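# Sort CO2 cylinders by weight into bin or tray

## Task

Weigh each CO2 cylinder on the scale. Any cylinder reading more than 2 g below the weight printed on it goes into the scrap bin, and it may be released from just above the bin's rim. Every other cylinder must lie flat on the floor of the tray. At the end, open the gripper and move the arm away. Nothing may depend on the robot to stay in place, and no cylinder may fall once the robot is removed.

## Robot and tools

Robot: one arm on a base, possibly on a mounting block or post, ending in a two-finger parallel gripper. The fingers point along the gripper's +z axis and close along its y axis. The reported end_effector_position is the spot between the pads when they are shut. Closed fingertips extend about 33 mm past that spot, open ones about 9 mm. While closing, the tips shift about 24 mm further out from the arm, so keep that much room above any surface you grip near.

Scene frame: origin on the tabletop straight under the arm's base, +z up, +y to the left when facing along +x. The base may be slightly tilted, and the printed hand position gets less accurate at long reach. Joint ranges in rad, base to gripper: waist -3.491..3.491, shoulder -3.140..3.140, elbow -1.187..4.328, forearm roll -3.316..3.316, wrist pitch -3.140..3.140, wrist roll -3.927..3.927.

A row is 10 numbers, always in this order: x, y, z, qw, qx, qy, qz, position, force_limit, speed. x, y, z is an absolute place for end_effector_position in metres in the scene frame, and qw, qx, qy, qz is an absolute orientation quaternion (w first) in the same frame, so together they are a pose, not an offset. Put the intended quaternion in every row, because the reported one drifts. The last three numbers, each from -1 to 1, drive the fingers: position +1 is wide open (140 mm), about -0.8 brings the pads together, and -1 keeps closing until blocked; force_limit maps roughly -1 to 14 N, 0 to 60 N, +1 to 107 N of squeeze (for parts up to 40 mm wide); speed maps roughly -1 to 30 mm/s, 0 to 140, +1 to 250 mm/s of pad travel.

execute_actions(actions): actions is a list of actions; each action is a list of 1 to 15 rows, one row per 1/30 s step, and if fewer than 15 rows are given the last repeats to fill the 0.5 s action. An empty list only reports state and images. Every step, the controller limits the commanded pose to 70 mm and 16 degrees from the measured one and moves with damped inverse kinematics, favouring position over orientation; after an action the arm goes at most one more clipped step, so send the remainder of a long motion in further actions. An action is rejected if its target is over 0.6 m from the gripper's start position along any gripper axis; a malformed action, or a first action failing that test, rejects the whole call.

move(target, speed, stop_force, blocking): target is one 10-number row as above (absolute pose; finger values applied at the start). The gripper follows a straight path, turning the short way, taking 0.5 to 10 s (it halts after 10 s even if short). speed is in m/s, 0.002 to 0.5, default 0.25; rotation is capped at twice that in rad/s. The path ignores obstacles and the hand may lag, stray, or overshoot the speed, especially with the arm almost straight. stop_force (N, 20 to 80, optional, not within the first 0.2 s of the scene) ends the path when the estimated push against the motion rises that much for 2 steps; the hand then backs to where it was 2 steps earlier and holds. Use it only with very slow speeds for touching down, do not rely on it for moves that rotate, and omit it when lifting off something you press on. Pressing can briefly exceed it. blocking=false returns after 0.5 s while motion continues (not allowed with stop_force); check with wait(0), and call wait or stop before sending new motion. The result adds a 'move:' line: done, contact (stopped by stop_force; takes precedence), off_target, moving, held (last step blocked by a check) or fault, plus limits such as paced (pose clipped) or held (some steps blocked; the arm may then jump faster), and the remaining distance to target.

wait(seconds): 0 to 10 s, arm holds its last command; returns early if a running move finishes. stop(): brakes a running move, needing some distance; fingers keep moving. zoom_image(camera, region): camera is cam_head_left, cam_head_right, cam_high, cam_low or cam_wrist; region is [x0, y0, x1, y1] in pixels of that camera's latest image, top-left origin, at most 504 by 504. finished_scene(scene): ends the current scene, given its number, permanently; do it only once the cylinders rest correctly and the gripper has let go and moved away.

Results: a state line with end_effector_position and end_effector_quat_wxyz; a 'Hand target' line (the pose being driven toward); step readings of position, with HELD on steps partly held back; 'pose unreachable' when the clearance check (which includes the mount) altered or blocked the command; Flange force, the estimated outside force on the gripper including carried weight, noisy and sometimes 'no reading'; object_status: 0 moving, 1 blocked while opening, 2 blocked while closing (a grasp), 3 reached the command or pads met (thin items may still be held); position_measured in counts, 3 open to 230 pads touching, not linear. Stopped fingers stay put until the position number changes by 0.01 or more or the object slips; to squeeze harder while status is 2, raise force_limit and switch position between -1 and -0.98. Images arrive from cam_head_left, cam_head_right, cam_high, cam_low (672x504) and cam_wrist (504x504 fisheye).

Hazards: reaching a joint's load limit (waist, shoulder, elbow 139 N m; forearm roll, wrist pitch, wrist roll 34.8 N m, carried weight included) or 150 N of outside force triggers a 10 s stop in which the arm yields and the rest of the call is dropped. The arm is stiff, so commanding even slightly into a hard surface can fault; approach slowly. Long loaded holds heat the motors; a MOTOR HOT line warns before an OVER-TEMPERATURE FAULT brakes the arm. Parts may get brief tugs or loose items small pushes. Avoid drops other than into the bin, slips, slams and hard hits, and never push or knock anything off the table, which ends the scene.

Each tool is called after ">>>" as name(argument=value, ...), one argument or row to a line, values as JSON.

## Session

>>> execute_actions(
  actions=[],
)

Scene clock: 0.00 s.
end_effector_position=(+0.4332, +0.3726, +0.2329) position_measured=3 object_status=3 end_effector_quat_wxyz=(-0.008, +0.401, +0.916, +0.021)
Joint positions: [ 0.898  0.802 -0.175  0.123 -0.606  2.842]
Joint velocities: [-0.     0.     0.     0.     0.     0.003]
Flange force (N, the push that the arm receives, along the gripper's own x y z axes): no reading
Hand target: +0.433, +0.373, +0.233; -0.008, +0.401, +0.916, +0.021

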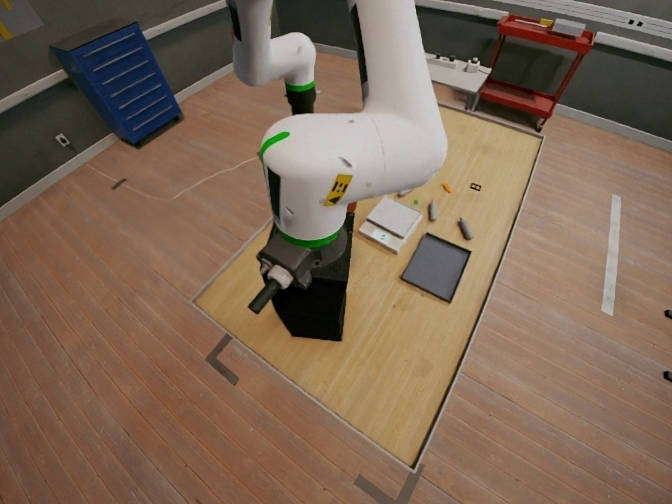

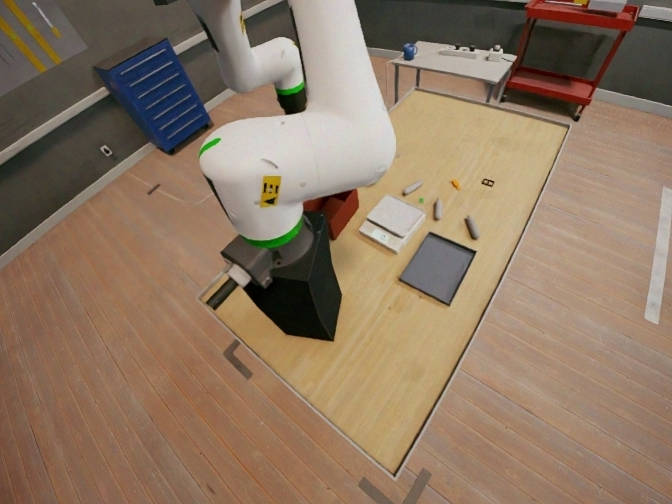

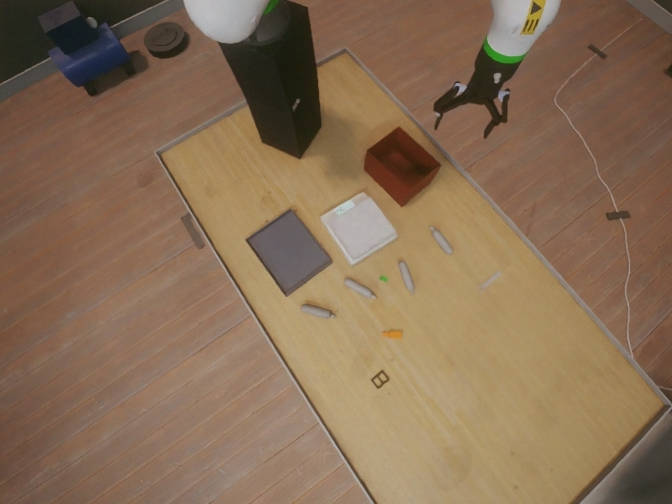

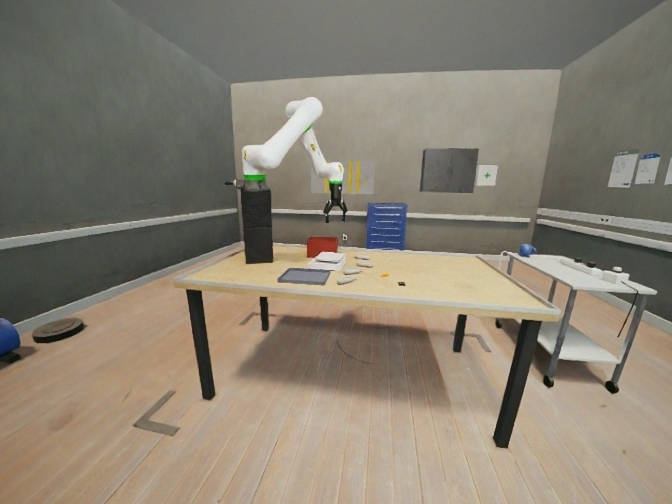

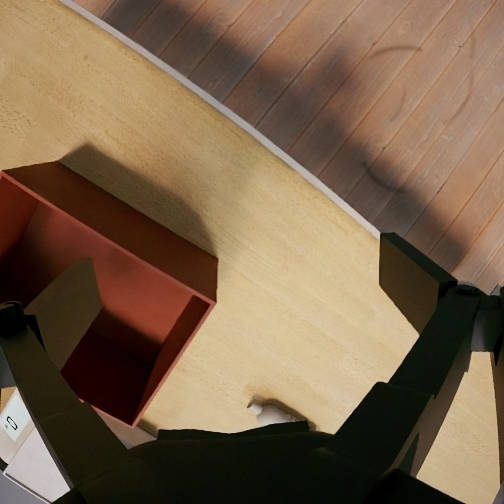

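>>> move(
  target=[0.6,0.0,0.4,0,0.707,0.707,0,1,0,0],
  speed=0.5,
)

Scene clock: 3.97 s.
end_effector_position=(+0.6001, +0.0018, +0.3998) position_measured=3 object_status=3 end_effector_quat_wxyz=(-0.002, +0.707, +0.707, +0.001)
Joint positions: [ 0.229  0.504 -0.052  0.12  -0.998  2.803]
Joint velocities: [-0.001  0.     0.003 -0.001 -0.002  0.002]
Flange force (N, the push that the arm receives, along the gripper's own x y z axes): [-2.0 -5.0 -2.1]
Hand target: +0.600, +0.002, +0.400; -0.002, +0.707, +0.707, +0.001
Off the commanded pose: 0.002 m, 0 deg.
move: done; limits=paced

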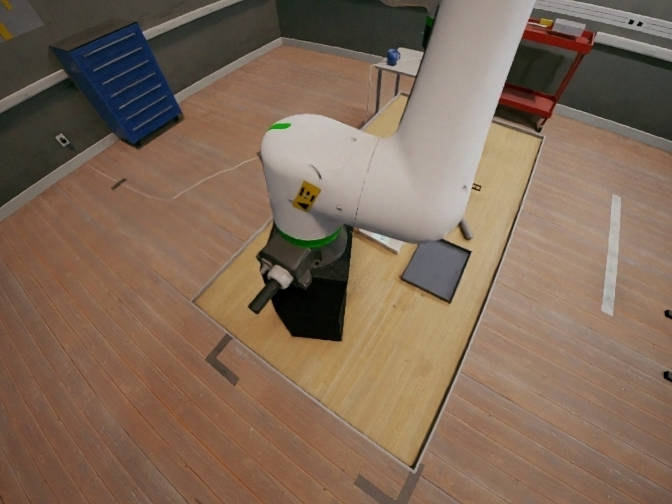

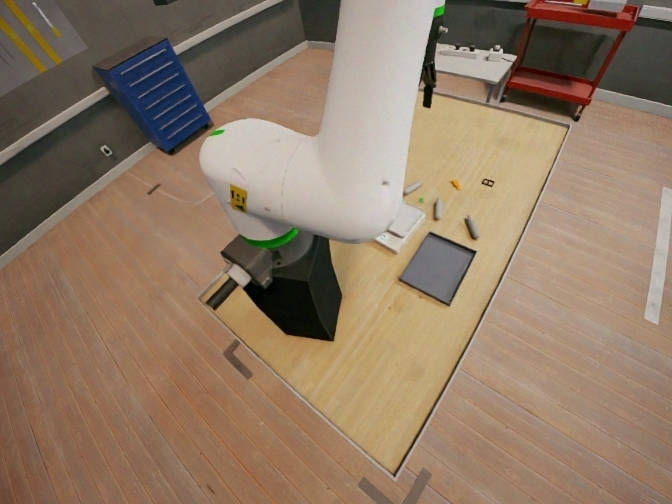

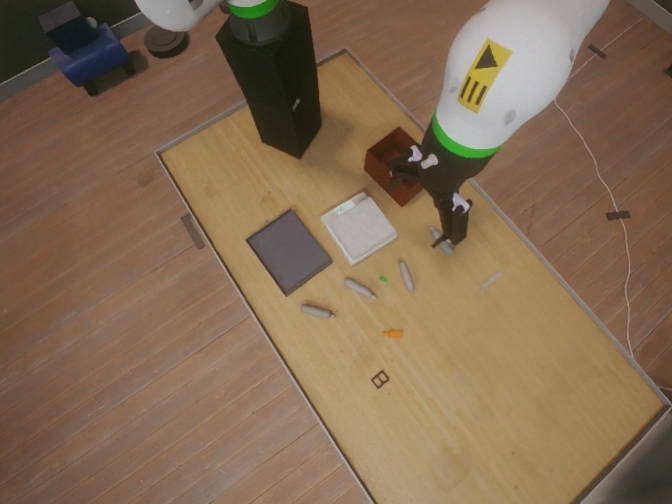

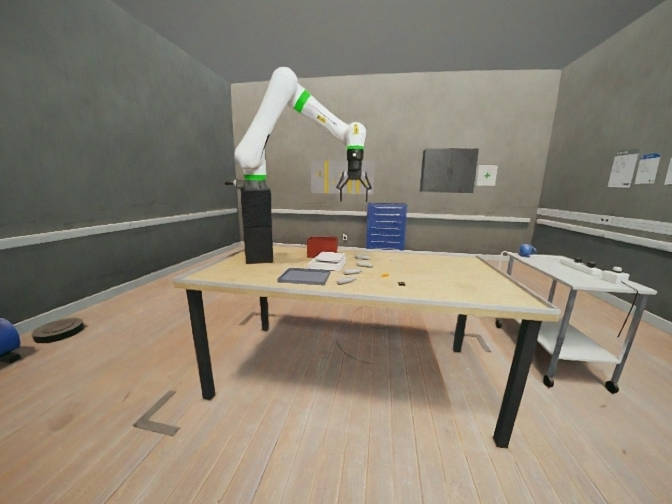

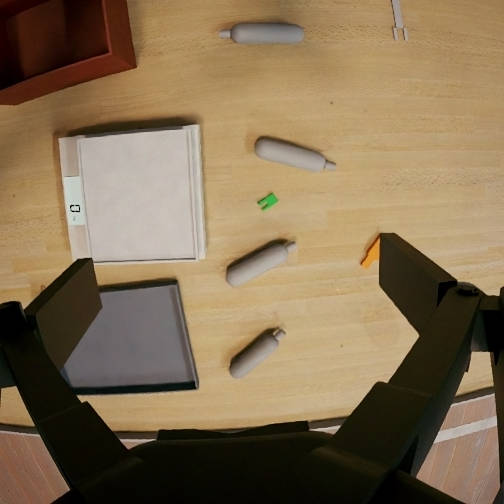

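>>> move(
  target=[0.685,0.187,0.13,0,0.035,0.999,0,0.3,0,0],
  speed=0.5,
)

Scene clock: 17.93 s.
end_effector_position=(+0.6842, +0.1865, +0.1299) position_measured=91 object_status=3 end_effector_quat_wxyz=(+0.025, +0.052, +0.998, -0.022)
Joint positions: [ 0.437  1.165  0.313  0.26  -0.716  3.93 ]
Joint velocities: [ 0.001  0.001 -0.005  0.003  0.005 -0.   ]
Flange force (N, the push that the arm receives, along the gripper's own x y z axes): [5.4 -1.7 -3.4]
Hand target: +0.684, +0.186, +0.130; +0.025, +0.052, +0.998, -0.022
Off the commanded pose: 0.001 m, 4 deg.
joint sent to its limit — the command would take joint 6 (wrist roll) past its upper limit, so that joint was sent only as far as its limit.
move: off_target

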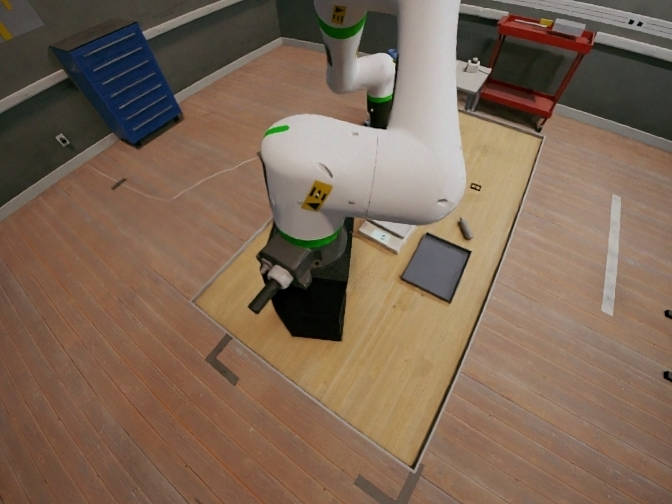

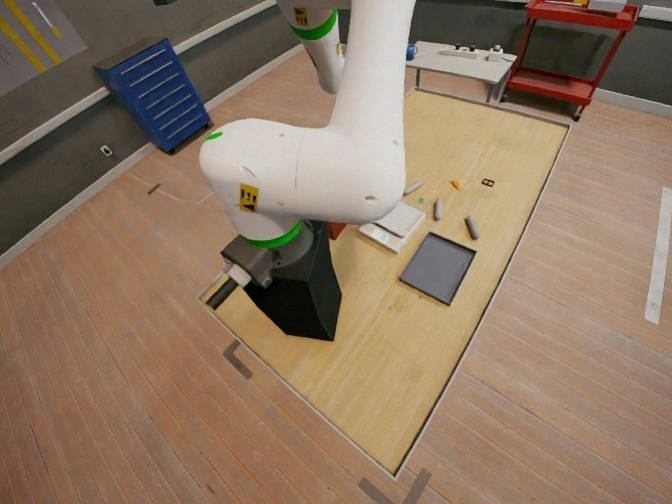

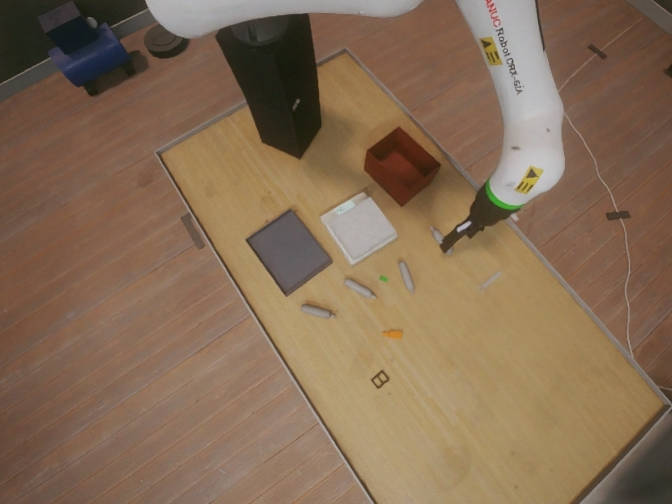

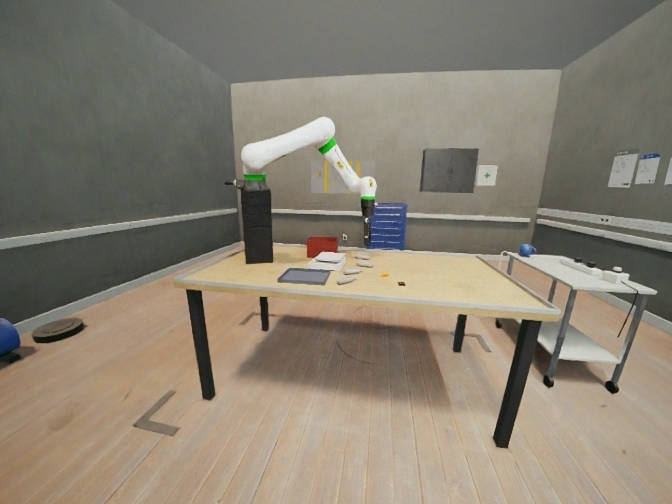

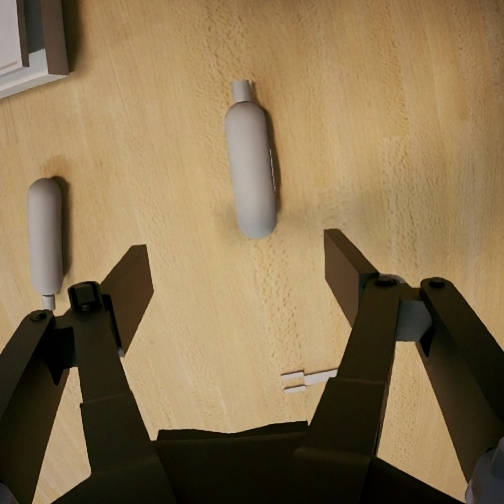

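>>> move(
  target=[0.66,0.187,0.13,0,0.707,0.707,0,0.3,0,0],
  speed=0.5,
)

>>> move(
  target=[0.635,0.192,0.13,0,0.999,-0.035,0,0.3,0,0],
  speed=0.5,
)

Scene clock: 22.70 s.
end_effector_position=(+0.6600, +0.1871, +0.1301) position_measured=91 object_status=3 end_effector_quat_wxyz=(-0.000, +0.707, +0.707, +0.000)
Joint positions: [ 0.425  1.14   0.294  0.159 -0.73   2.552]
Joint velocities: [ 0.001  0.001 -0.002  0.003  0.002 -0.005]
Flange force (N, the push that the arm receives, along the gripper's own x y z axes): [-0.3 -3.1 -2.2]
Hand target: +0.660, +0.187, +0.130; -0.000, +0.707, +0.707, +0.000
Off the commanded pose: 0.000 m, 0 deg.
move: done

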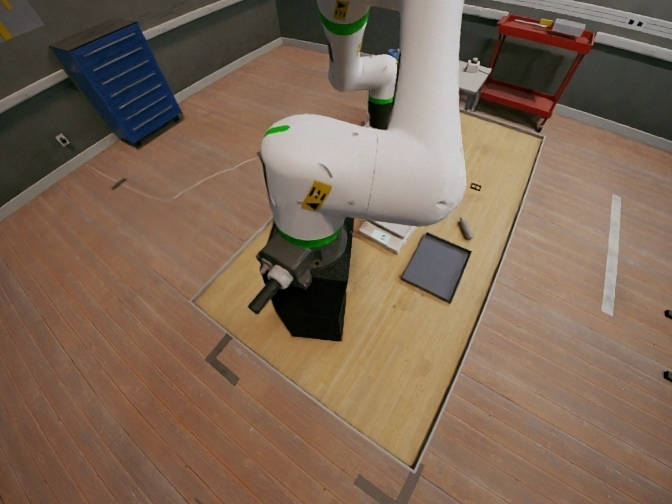

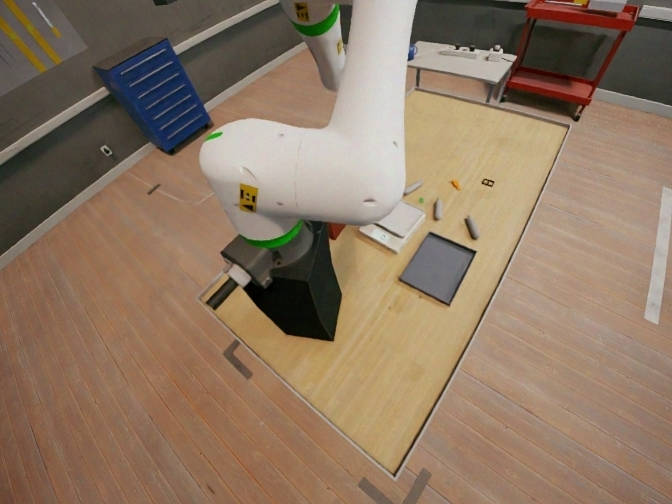

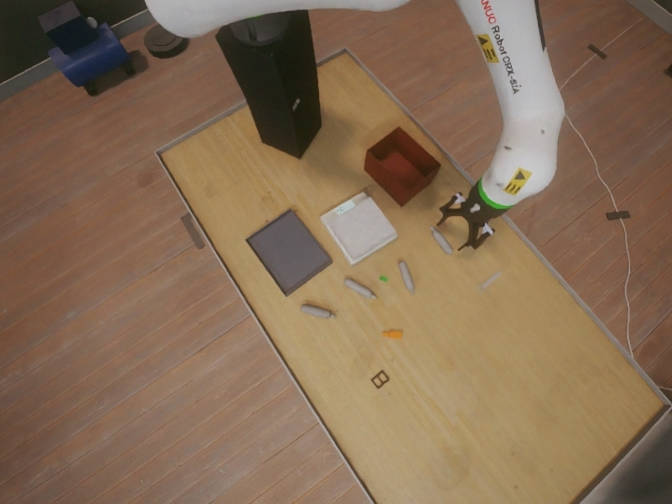

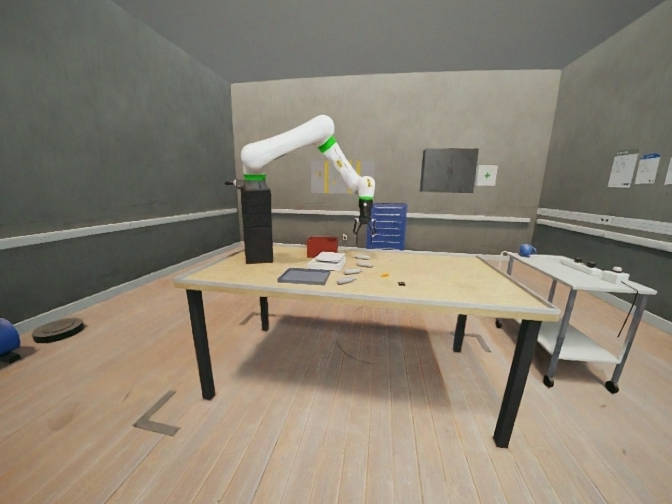

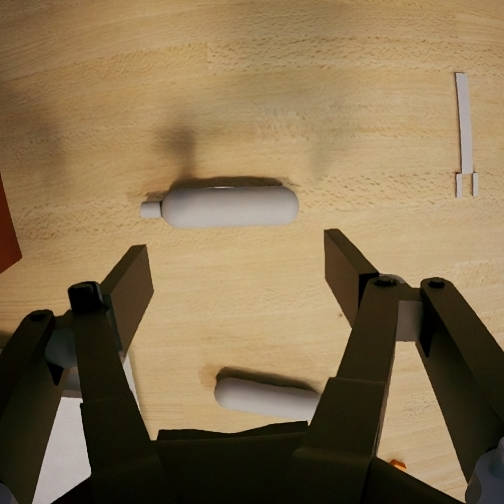

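Scene clock: 24.90 s.
end_effector_position=(+0.6350, +0.1919, +0.1301) position_measured=91 object_status=3 end_effector_quat_wxyz=(+0.000, +0.999, -0.035, -0.000)
Joint positions: [ 0.448  1.104  0.202  0.17  -0.678  0.874]
Joint velocities: [ 0.001  0.    -0.003  0.006  0.003 -0.006]
Flange force (N, the push that the arm receives, along the gripper's own x y z axes): [-13.5 3.9 -7.2]
Hand target: +0.635, +0.192, +0.130; +0.000, +0.999, -0.035, +0.000
Off the commanded pose: 0.000 m, 0 deg.
move: done

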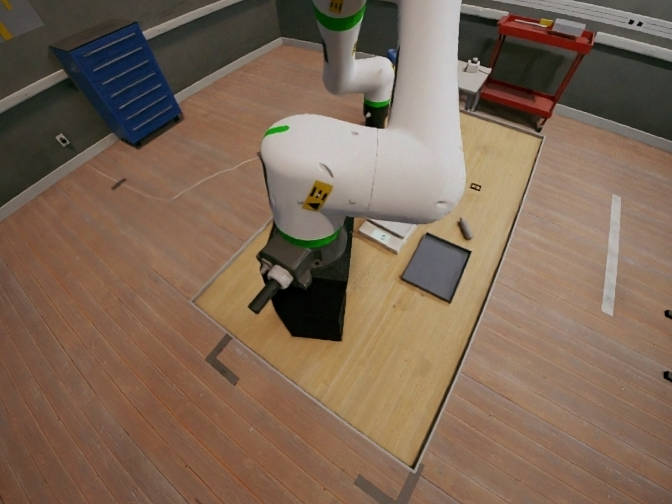

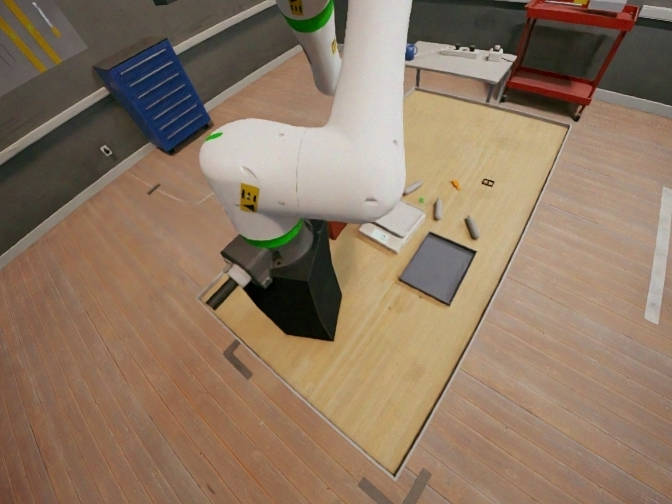

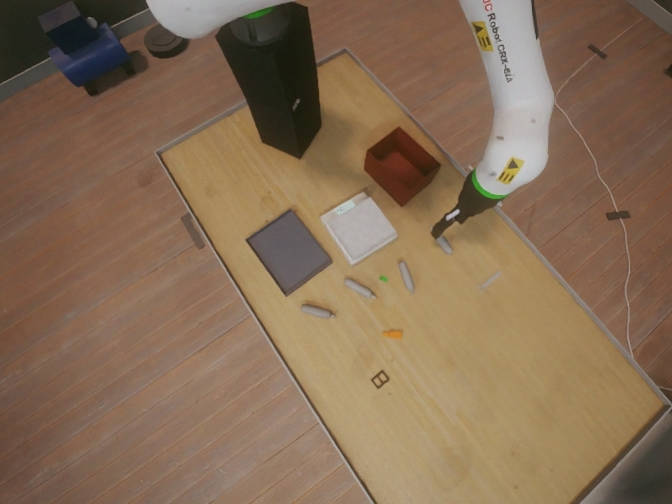

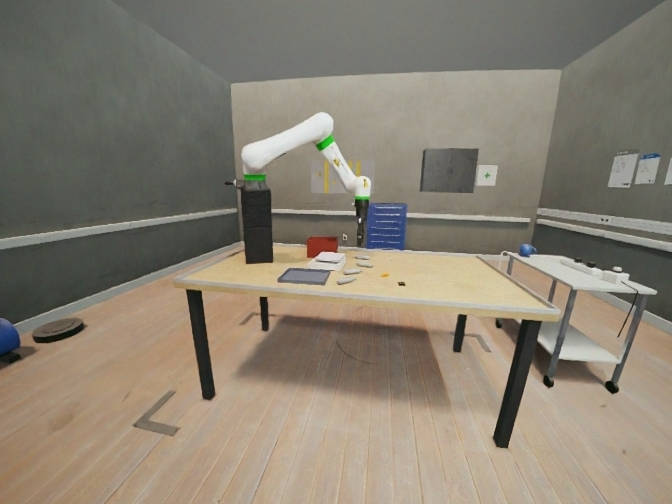

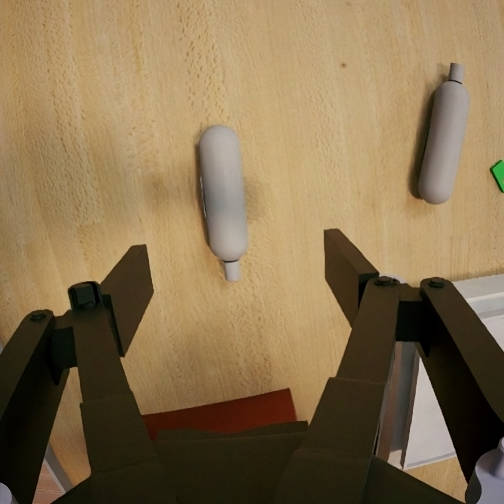

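>>> execute_actions(
  actions=[
    [[0.628,0.197,0.08,0,0.999,-0.035,0,-0.1,0,0]],
    [[0.628,0.197,0.046,0,0.999,-0.035,0,-0.1,0,0]],
    [[0.628,0.197,0.046,0,0.999,-0.035,0,-1,0,0]],
    [[0.628,0.197,0.11,0,0.999,-0.035,0,-1,0,0]],
  ],
)

>>> move(
  target=[0.68,0.0,0.52,-0.7,0.714,0,0,-1,0,0],
  speed=0.4,
)

Scene clock: 34.17 s.
end_effector_position=(+0.6280, +0.1970, +0.1098) position_measured=193 object_status=2 end_effector_quat_wxyz=(+0.000, +0.999, -0.035, -0.000)
Joint positions: [ 0.457  1.136  0.2    0.177 -0.645  0.856]
Joint velocities: [ 0.001 -0.005 -0.003  0.001 -0.001 -0.003]
Flange force (N, the push that the arm receives, along the gripper's own x y z axes): [-6.0 2.6 -2.3]
Flange force at the end of the 1st action (N, along the gripper's axes at the end of the call): [-8.4 2.8 -8.0]
Flange force at the end of the 2nd action (N, along the gripper's axes at the end of the call): [-4.1 1.6 -4.3]
Flange force at the end of the 3rd action (N, along the gripper's axes at the end of the call): [-9.0 1.8 -21.6]
Hand target: +0.628, +0.197, +0.110; -0.000, +0.999, -0.035, -0.000
Off the commanded pose: 0.000 m, 0 deg.
Step readings (end_effector_position; steps 1 to 15: 1st action; 16 to 30: 2nd action; 31 to 45: 3rd action; 46 to 60: 4th action):
0: (+0.6350, +0.1919, +0.1301)
1: (+0.6350, +0.1919, +0.1299)
2: (+0.6348, +0.1922, +0.1277)
4: (+0.6314, +0.1934, +0.1125)
8: (+0.6267, +0.1961, +0.0832)
15: (+0.6280, +0.1970, +0.0801)
16: (+0.6279, +0.1970, +0.0799)
17: (+0.6280, +0.1970, +0.0780)
19: (+0.6273, +0.1968, +0.0652)
23: (+0.6273, +0.1967, +0.0471)
30: (+0.6280, +0.1970, +0.0461)
31: (+0.6280, +0.1970, +0.0461)
32: (+0.6280, +0.1970, +0.0460)
34: (+0.6280, +0.1970, +0.0460)
38: (+0.6280, +0.1970, +0.0460)
45: (+0.6280, +0.1970, +0.0460)
46: (+0.6281, +0.1970, +0.0462)
47: (+0.6281, +0.1969, +0.0480)
49: (+0.6288, +0.1971, +0.0611)
53: (+0.6295, +0.1975, +0.0998)
60: end_effector_position above

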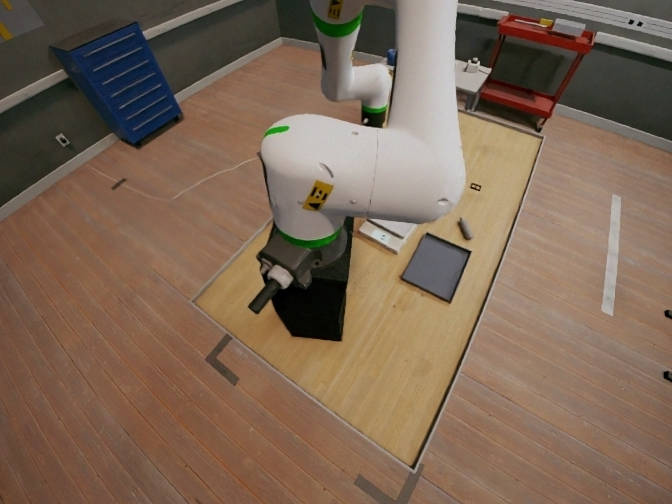

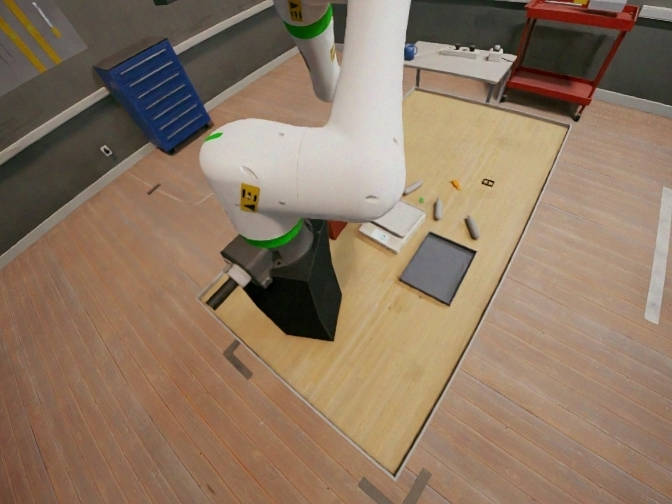

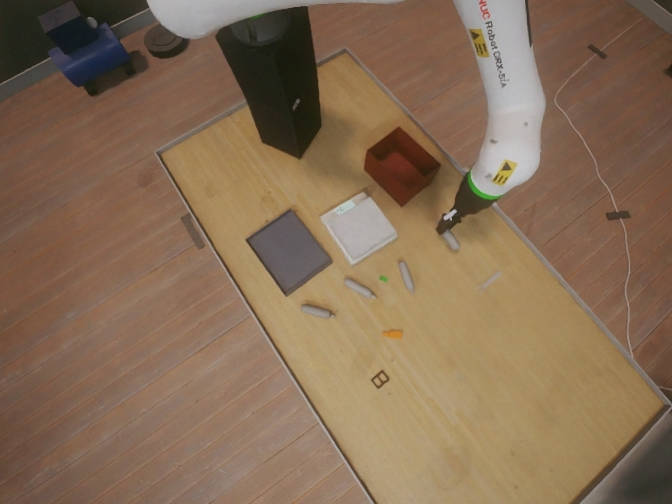

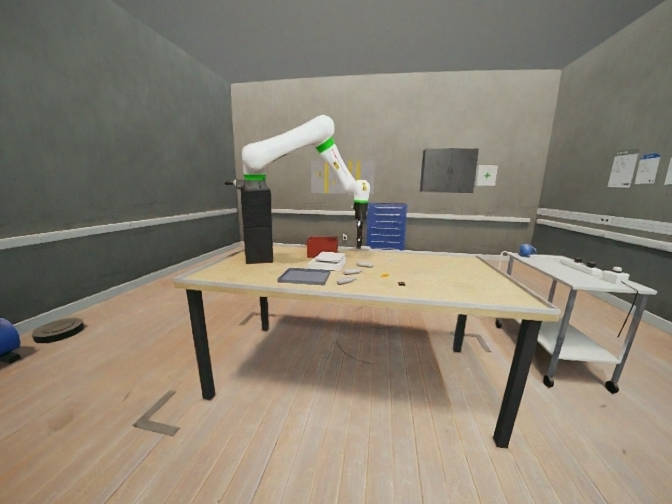

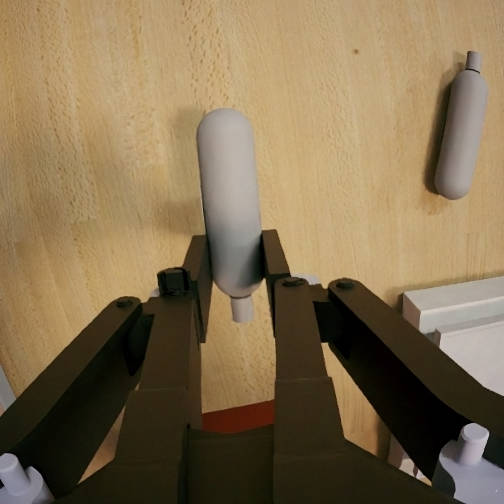

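Scene clock: 36.63 s.
end_effector_position=(+0.6818, +0.0014, +0.5208) position_measured=193 object_status=2 end_effector_quat_wxyz=(+0.702, -0.713, -0.001, -0.002)
Joint positions: [-0.48   1.123  0.89  -1.35  -1.958  1.926]
Joint velocities: [-0.     0.003  0.003 -0.002 -0.002 -0.002]
Flange force (N, the push that the arm receives, along the gripper's own x y z axes): [-5.9 -2.4 3.3]
Hand target: +0.682, +0.001, +0.521; +0.702, -0.712, -0.001, -0.002
Off the commanded pose: 0.002 m, 0 deg.
move: done

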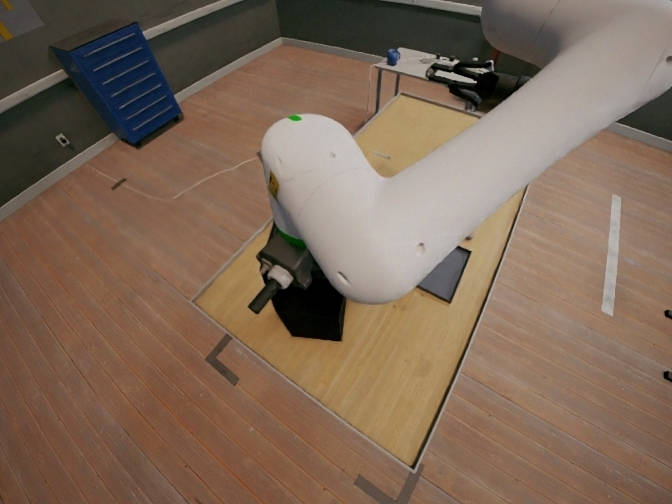

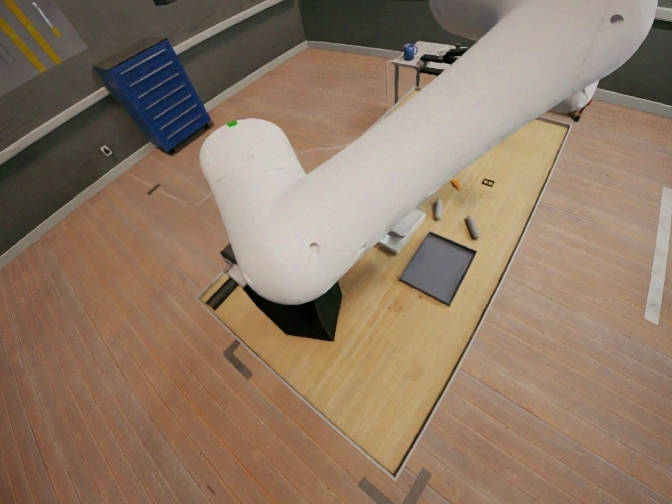

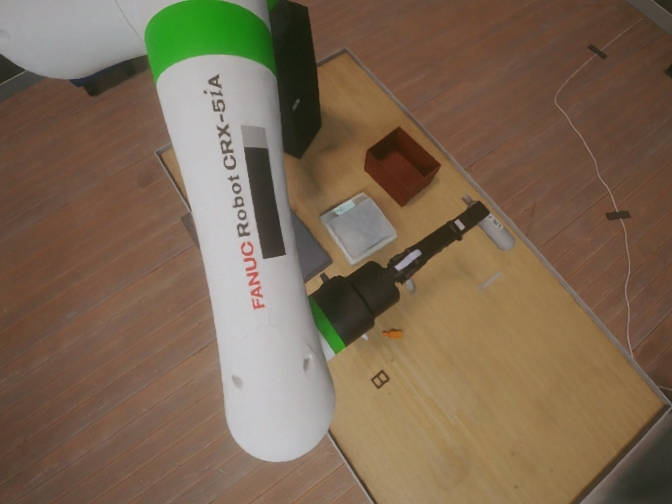

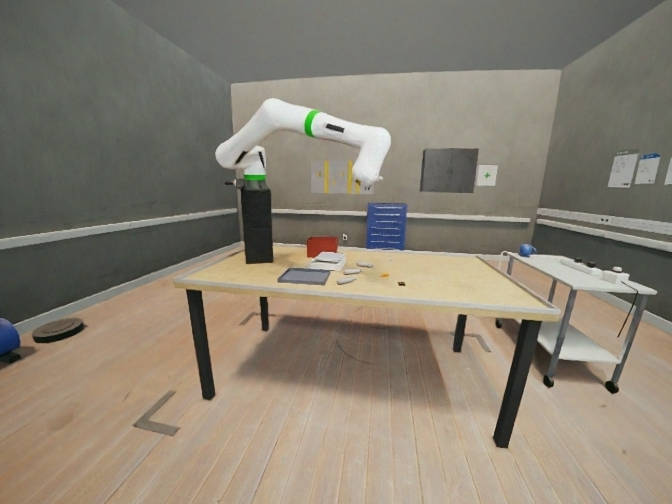

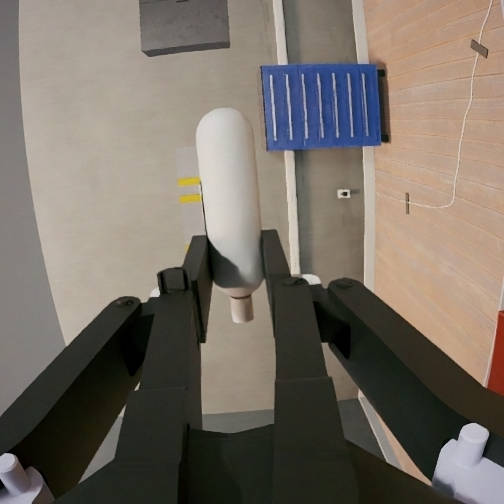

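>>> zoom_image(
  camera="cam_high",
  region=[450,185,530,260],
)

Region (450, 185, 530, 260) of cam_high's 672x504 image, scaled by 6.300, with more detail than that image has; it fills the top 472 rows of this view, and the rest is white.

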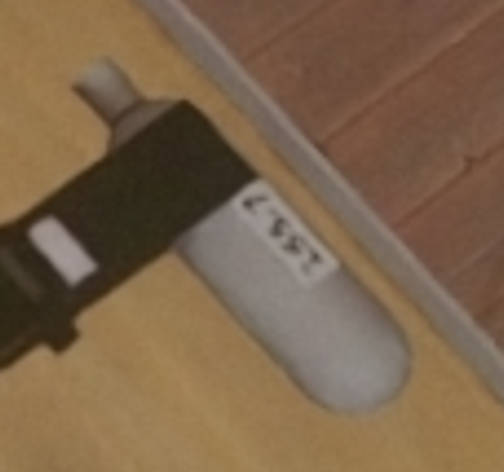

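>>> move(
  target=[0.68,-0.06,0.62,-0.87,0.5,0,0,-1,0,0],
  speed=0.4,
)

>>> zoom_image(
  camera="cam_high",
  region=[430,150,570,290],
)

Scene clock: 41.93 s.
end_effector_position=(+0.6803, -0.0605, +0.6199) position_measured=193 object_status=2 end_effector_quat_wxyz=(+0.867, -0.498, +0.000, -0.001)
Joint positions: [-0.595  1.293  1.    -1.898 -2.205  1.681]
Joint velocities: [ 0.001 -0.002  0.001 -0.004 -0.002 -0.   ]
Flange force (N, the push that the arm receives, along the gripper's own x y z axes): [-15.4 -1.9 11.7]
Hand target: +0.680, -0.060, +0.620; +0.867, -0.498, +0.000, -0.001
Off the commanded pose: 0.001 m, 0 deg.
move: done

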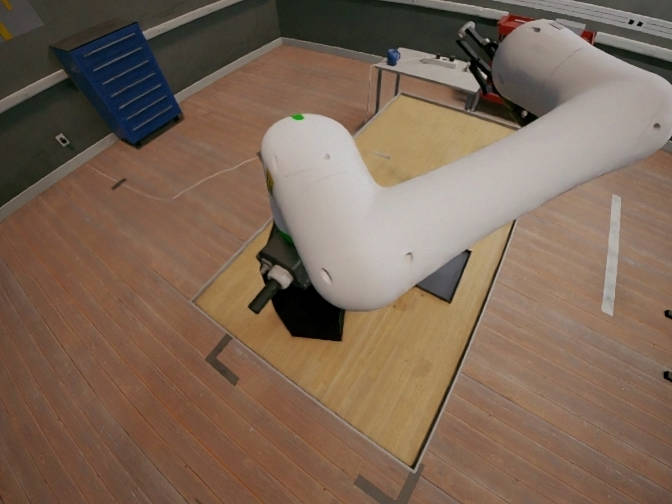

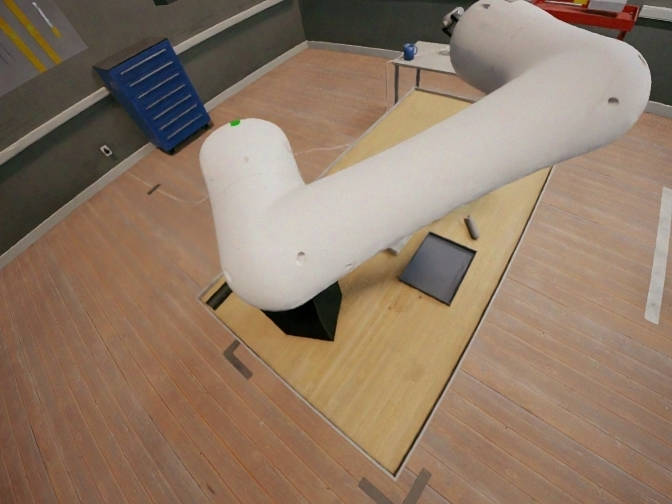

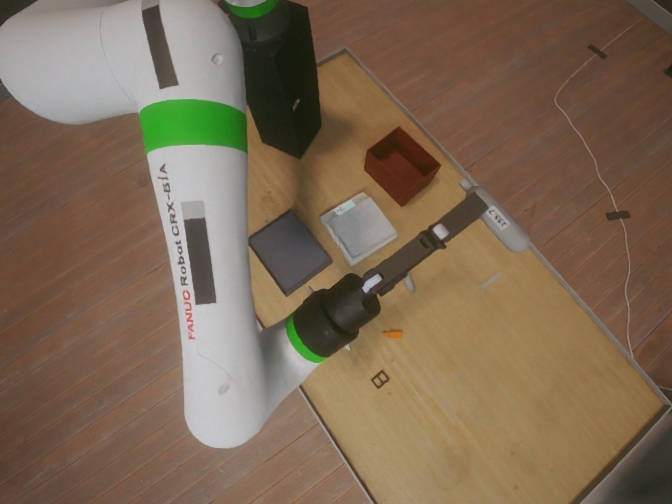

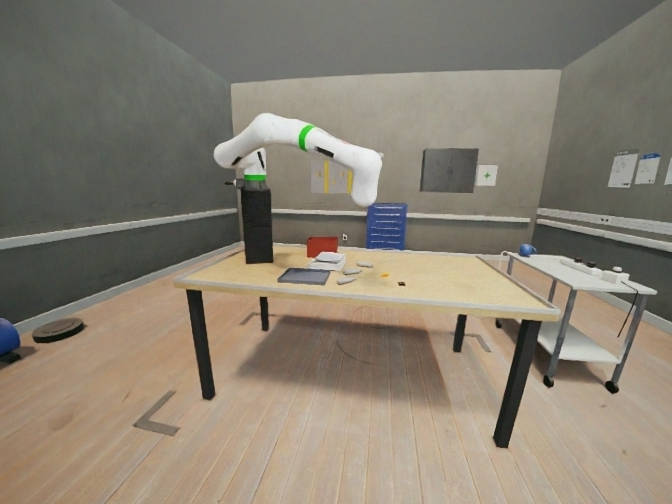

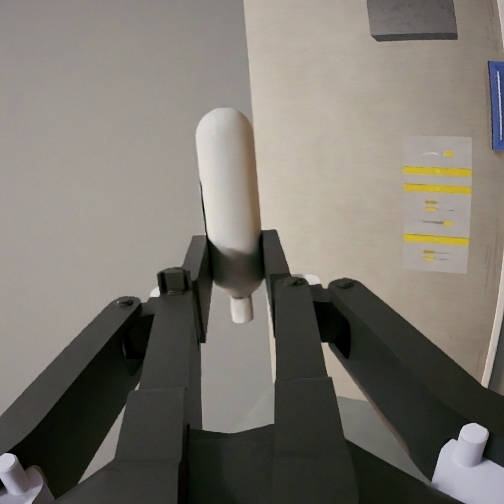

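Region (430, 150, 570, 290) of cam_high's 672x504 image, scaled by 3.600, with more detail than that image has.

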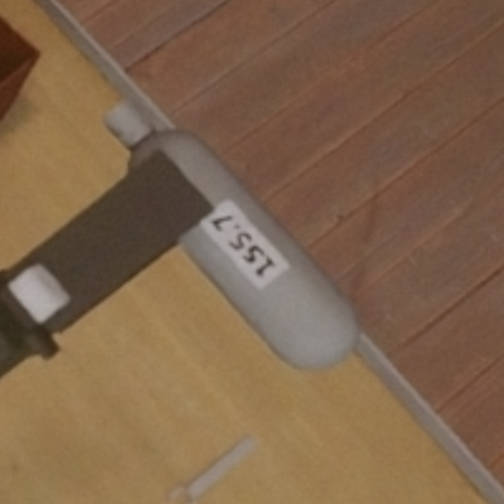

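>>> move(
  target=[0.46,-0.015,0.16,0,1,0,0,-1,0,0],
  speed=0.5,
)

Scene clock: 47.33 s.
end_effector_position=(+0.4581, -0.0156, +0.1599) position_measured=193 object_status=2 end_effector_quat_wxyz=(+0.002, +1.000, +0.002, -0.003)
Joint positions: [ 0.203  0.742 -0.558  0.397 -0.275  0.942]
Joint velocities: [-0.    -0.005 -0.033  0.093  0.027 -0.092]
Flange force (N, the push that the arm receives, along the gripper's own x y z axes): [-9.1 -1.1 -1.7]
Hand target: +0.458, -0.016, +0.160; +0.002, +1.000, +0.001, -0.003
Off the commanded pose: 0.002 m, 0 deg.
move: done

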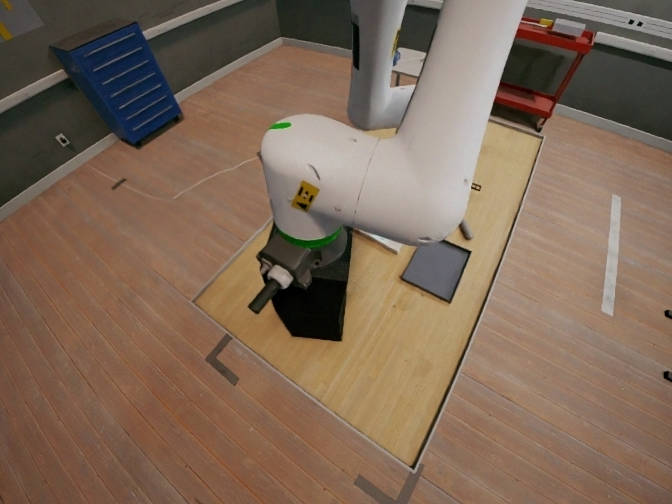

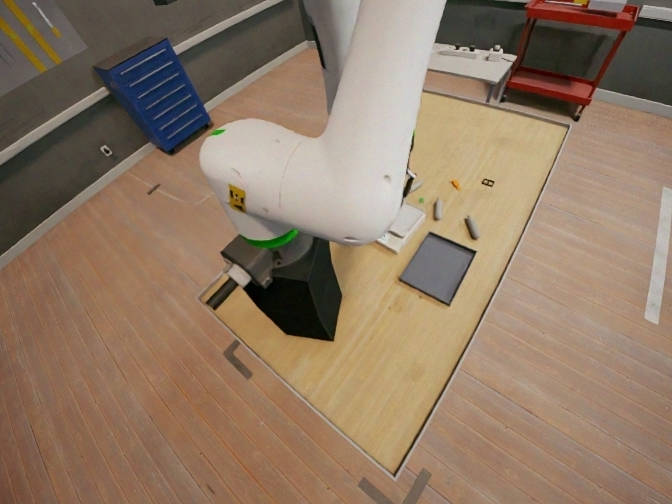

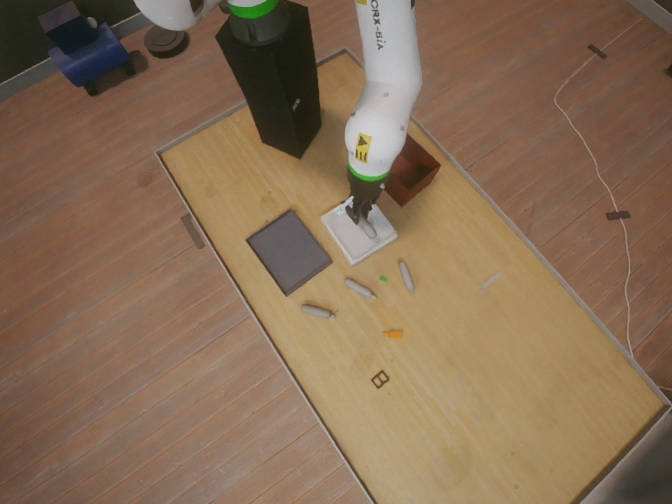

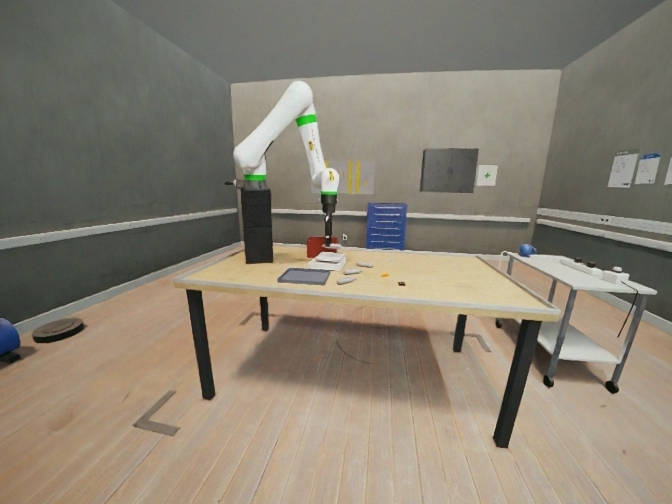

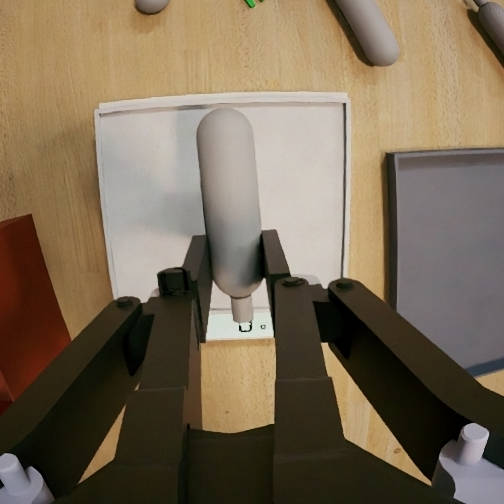

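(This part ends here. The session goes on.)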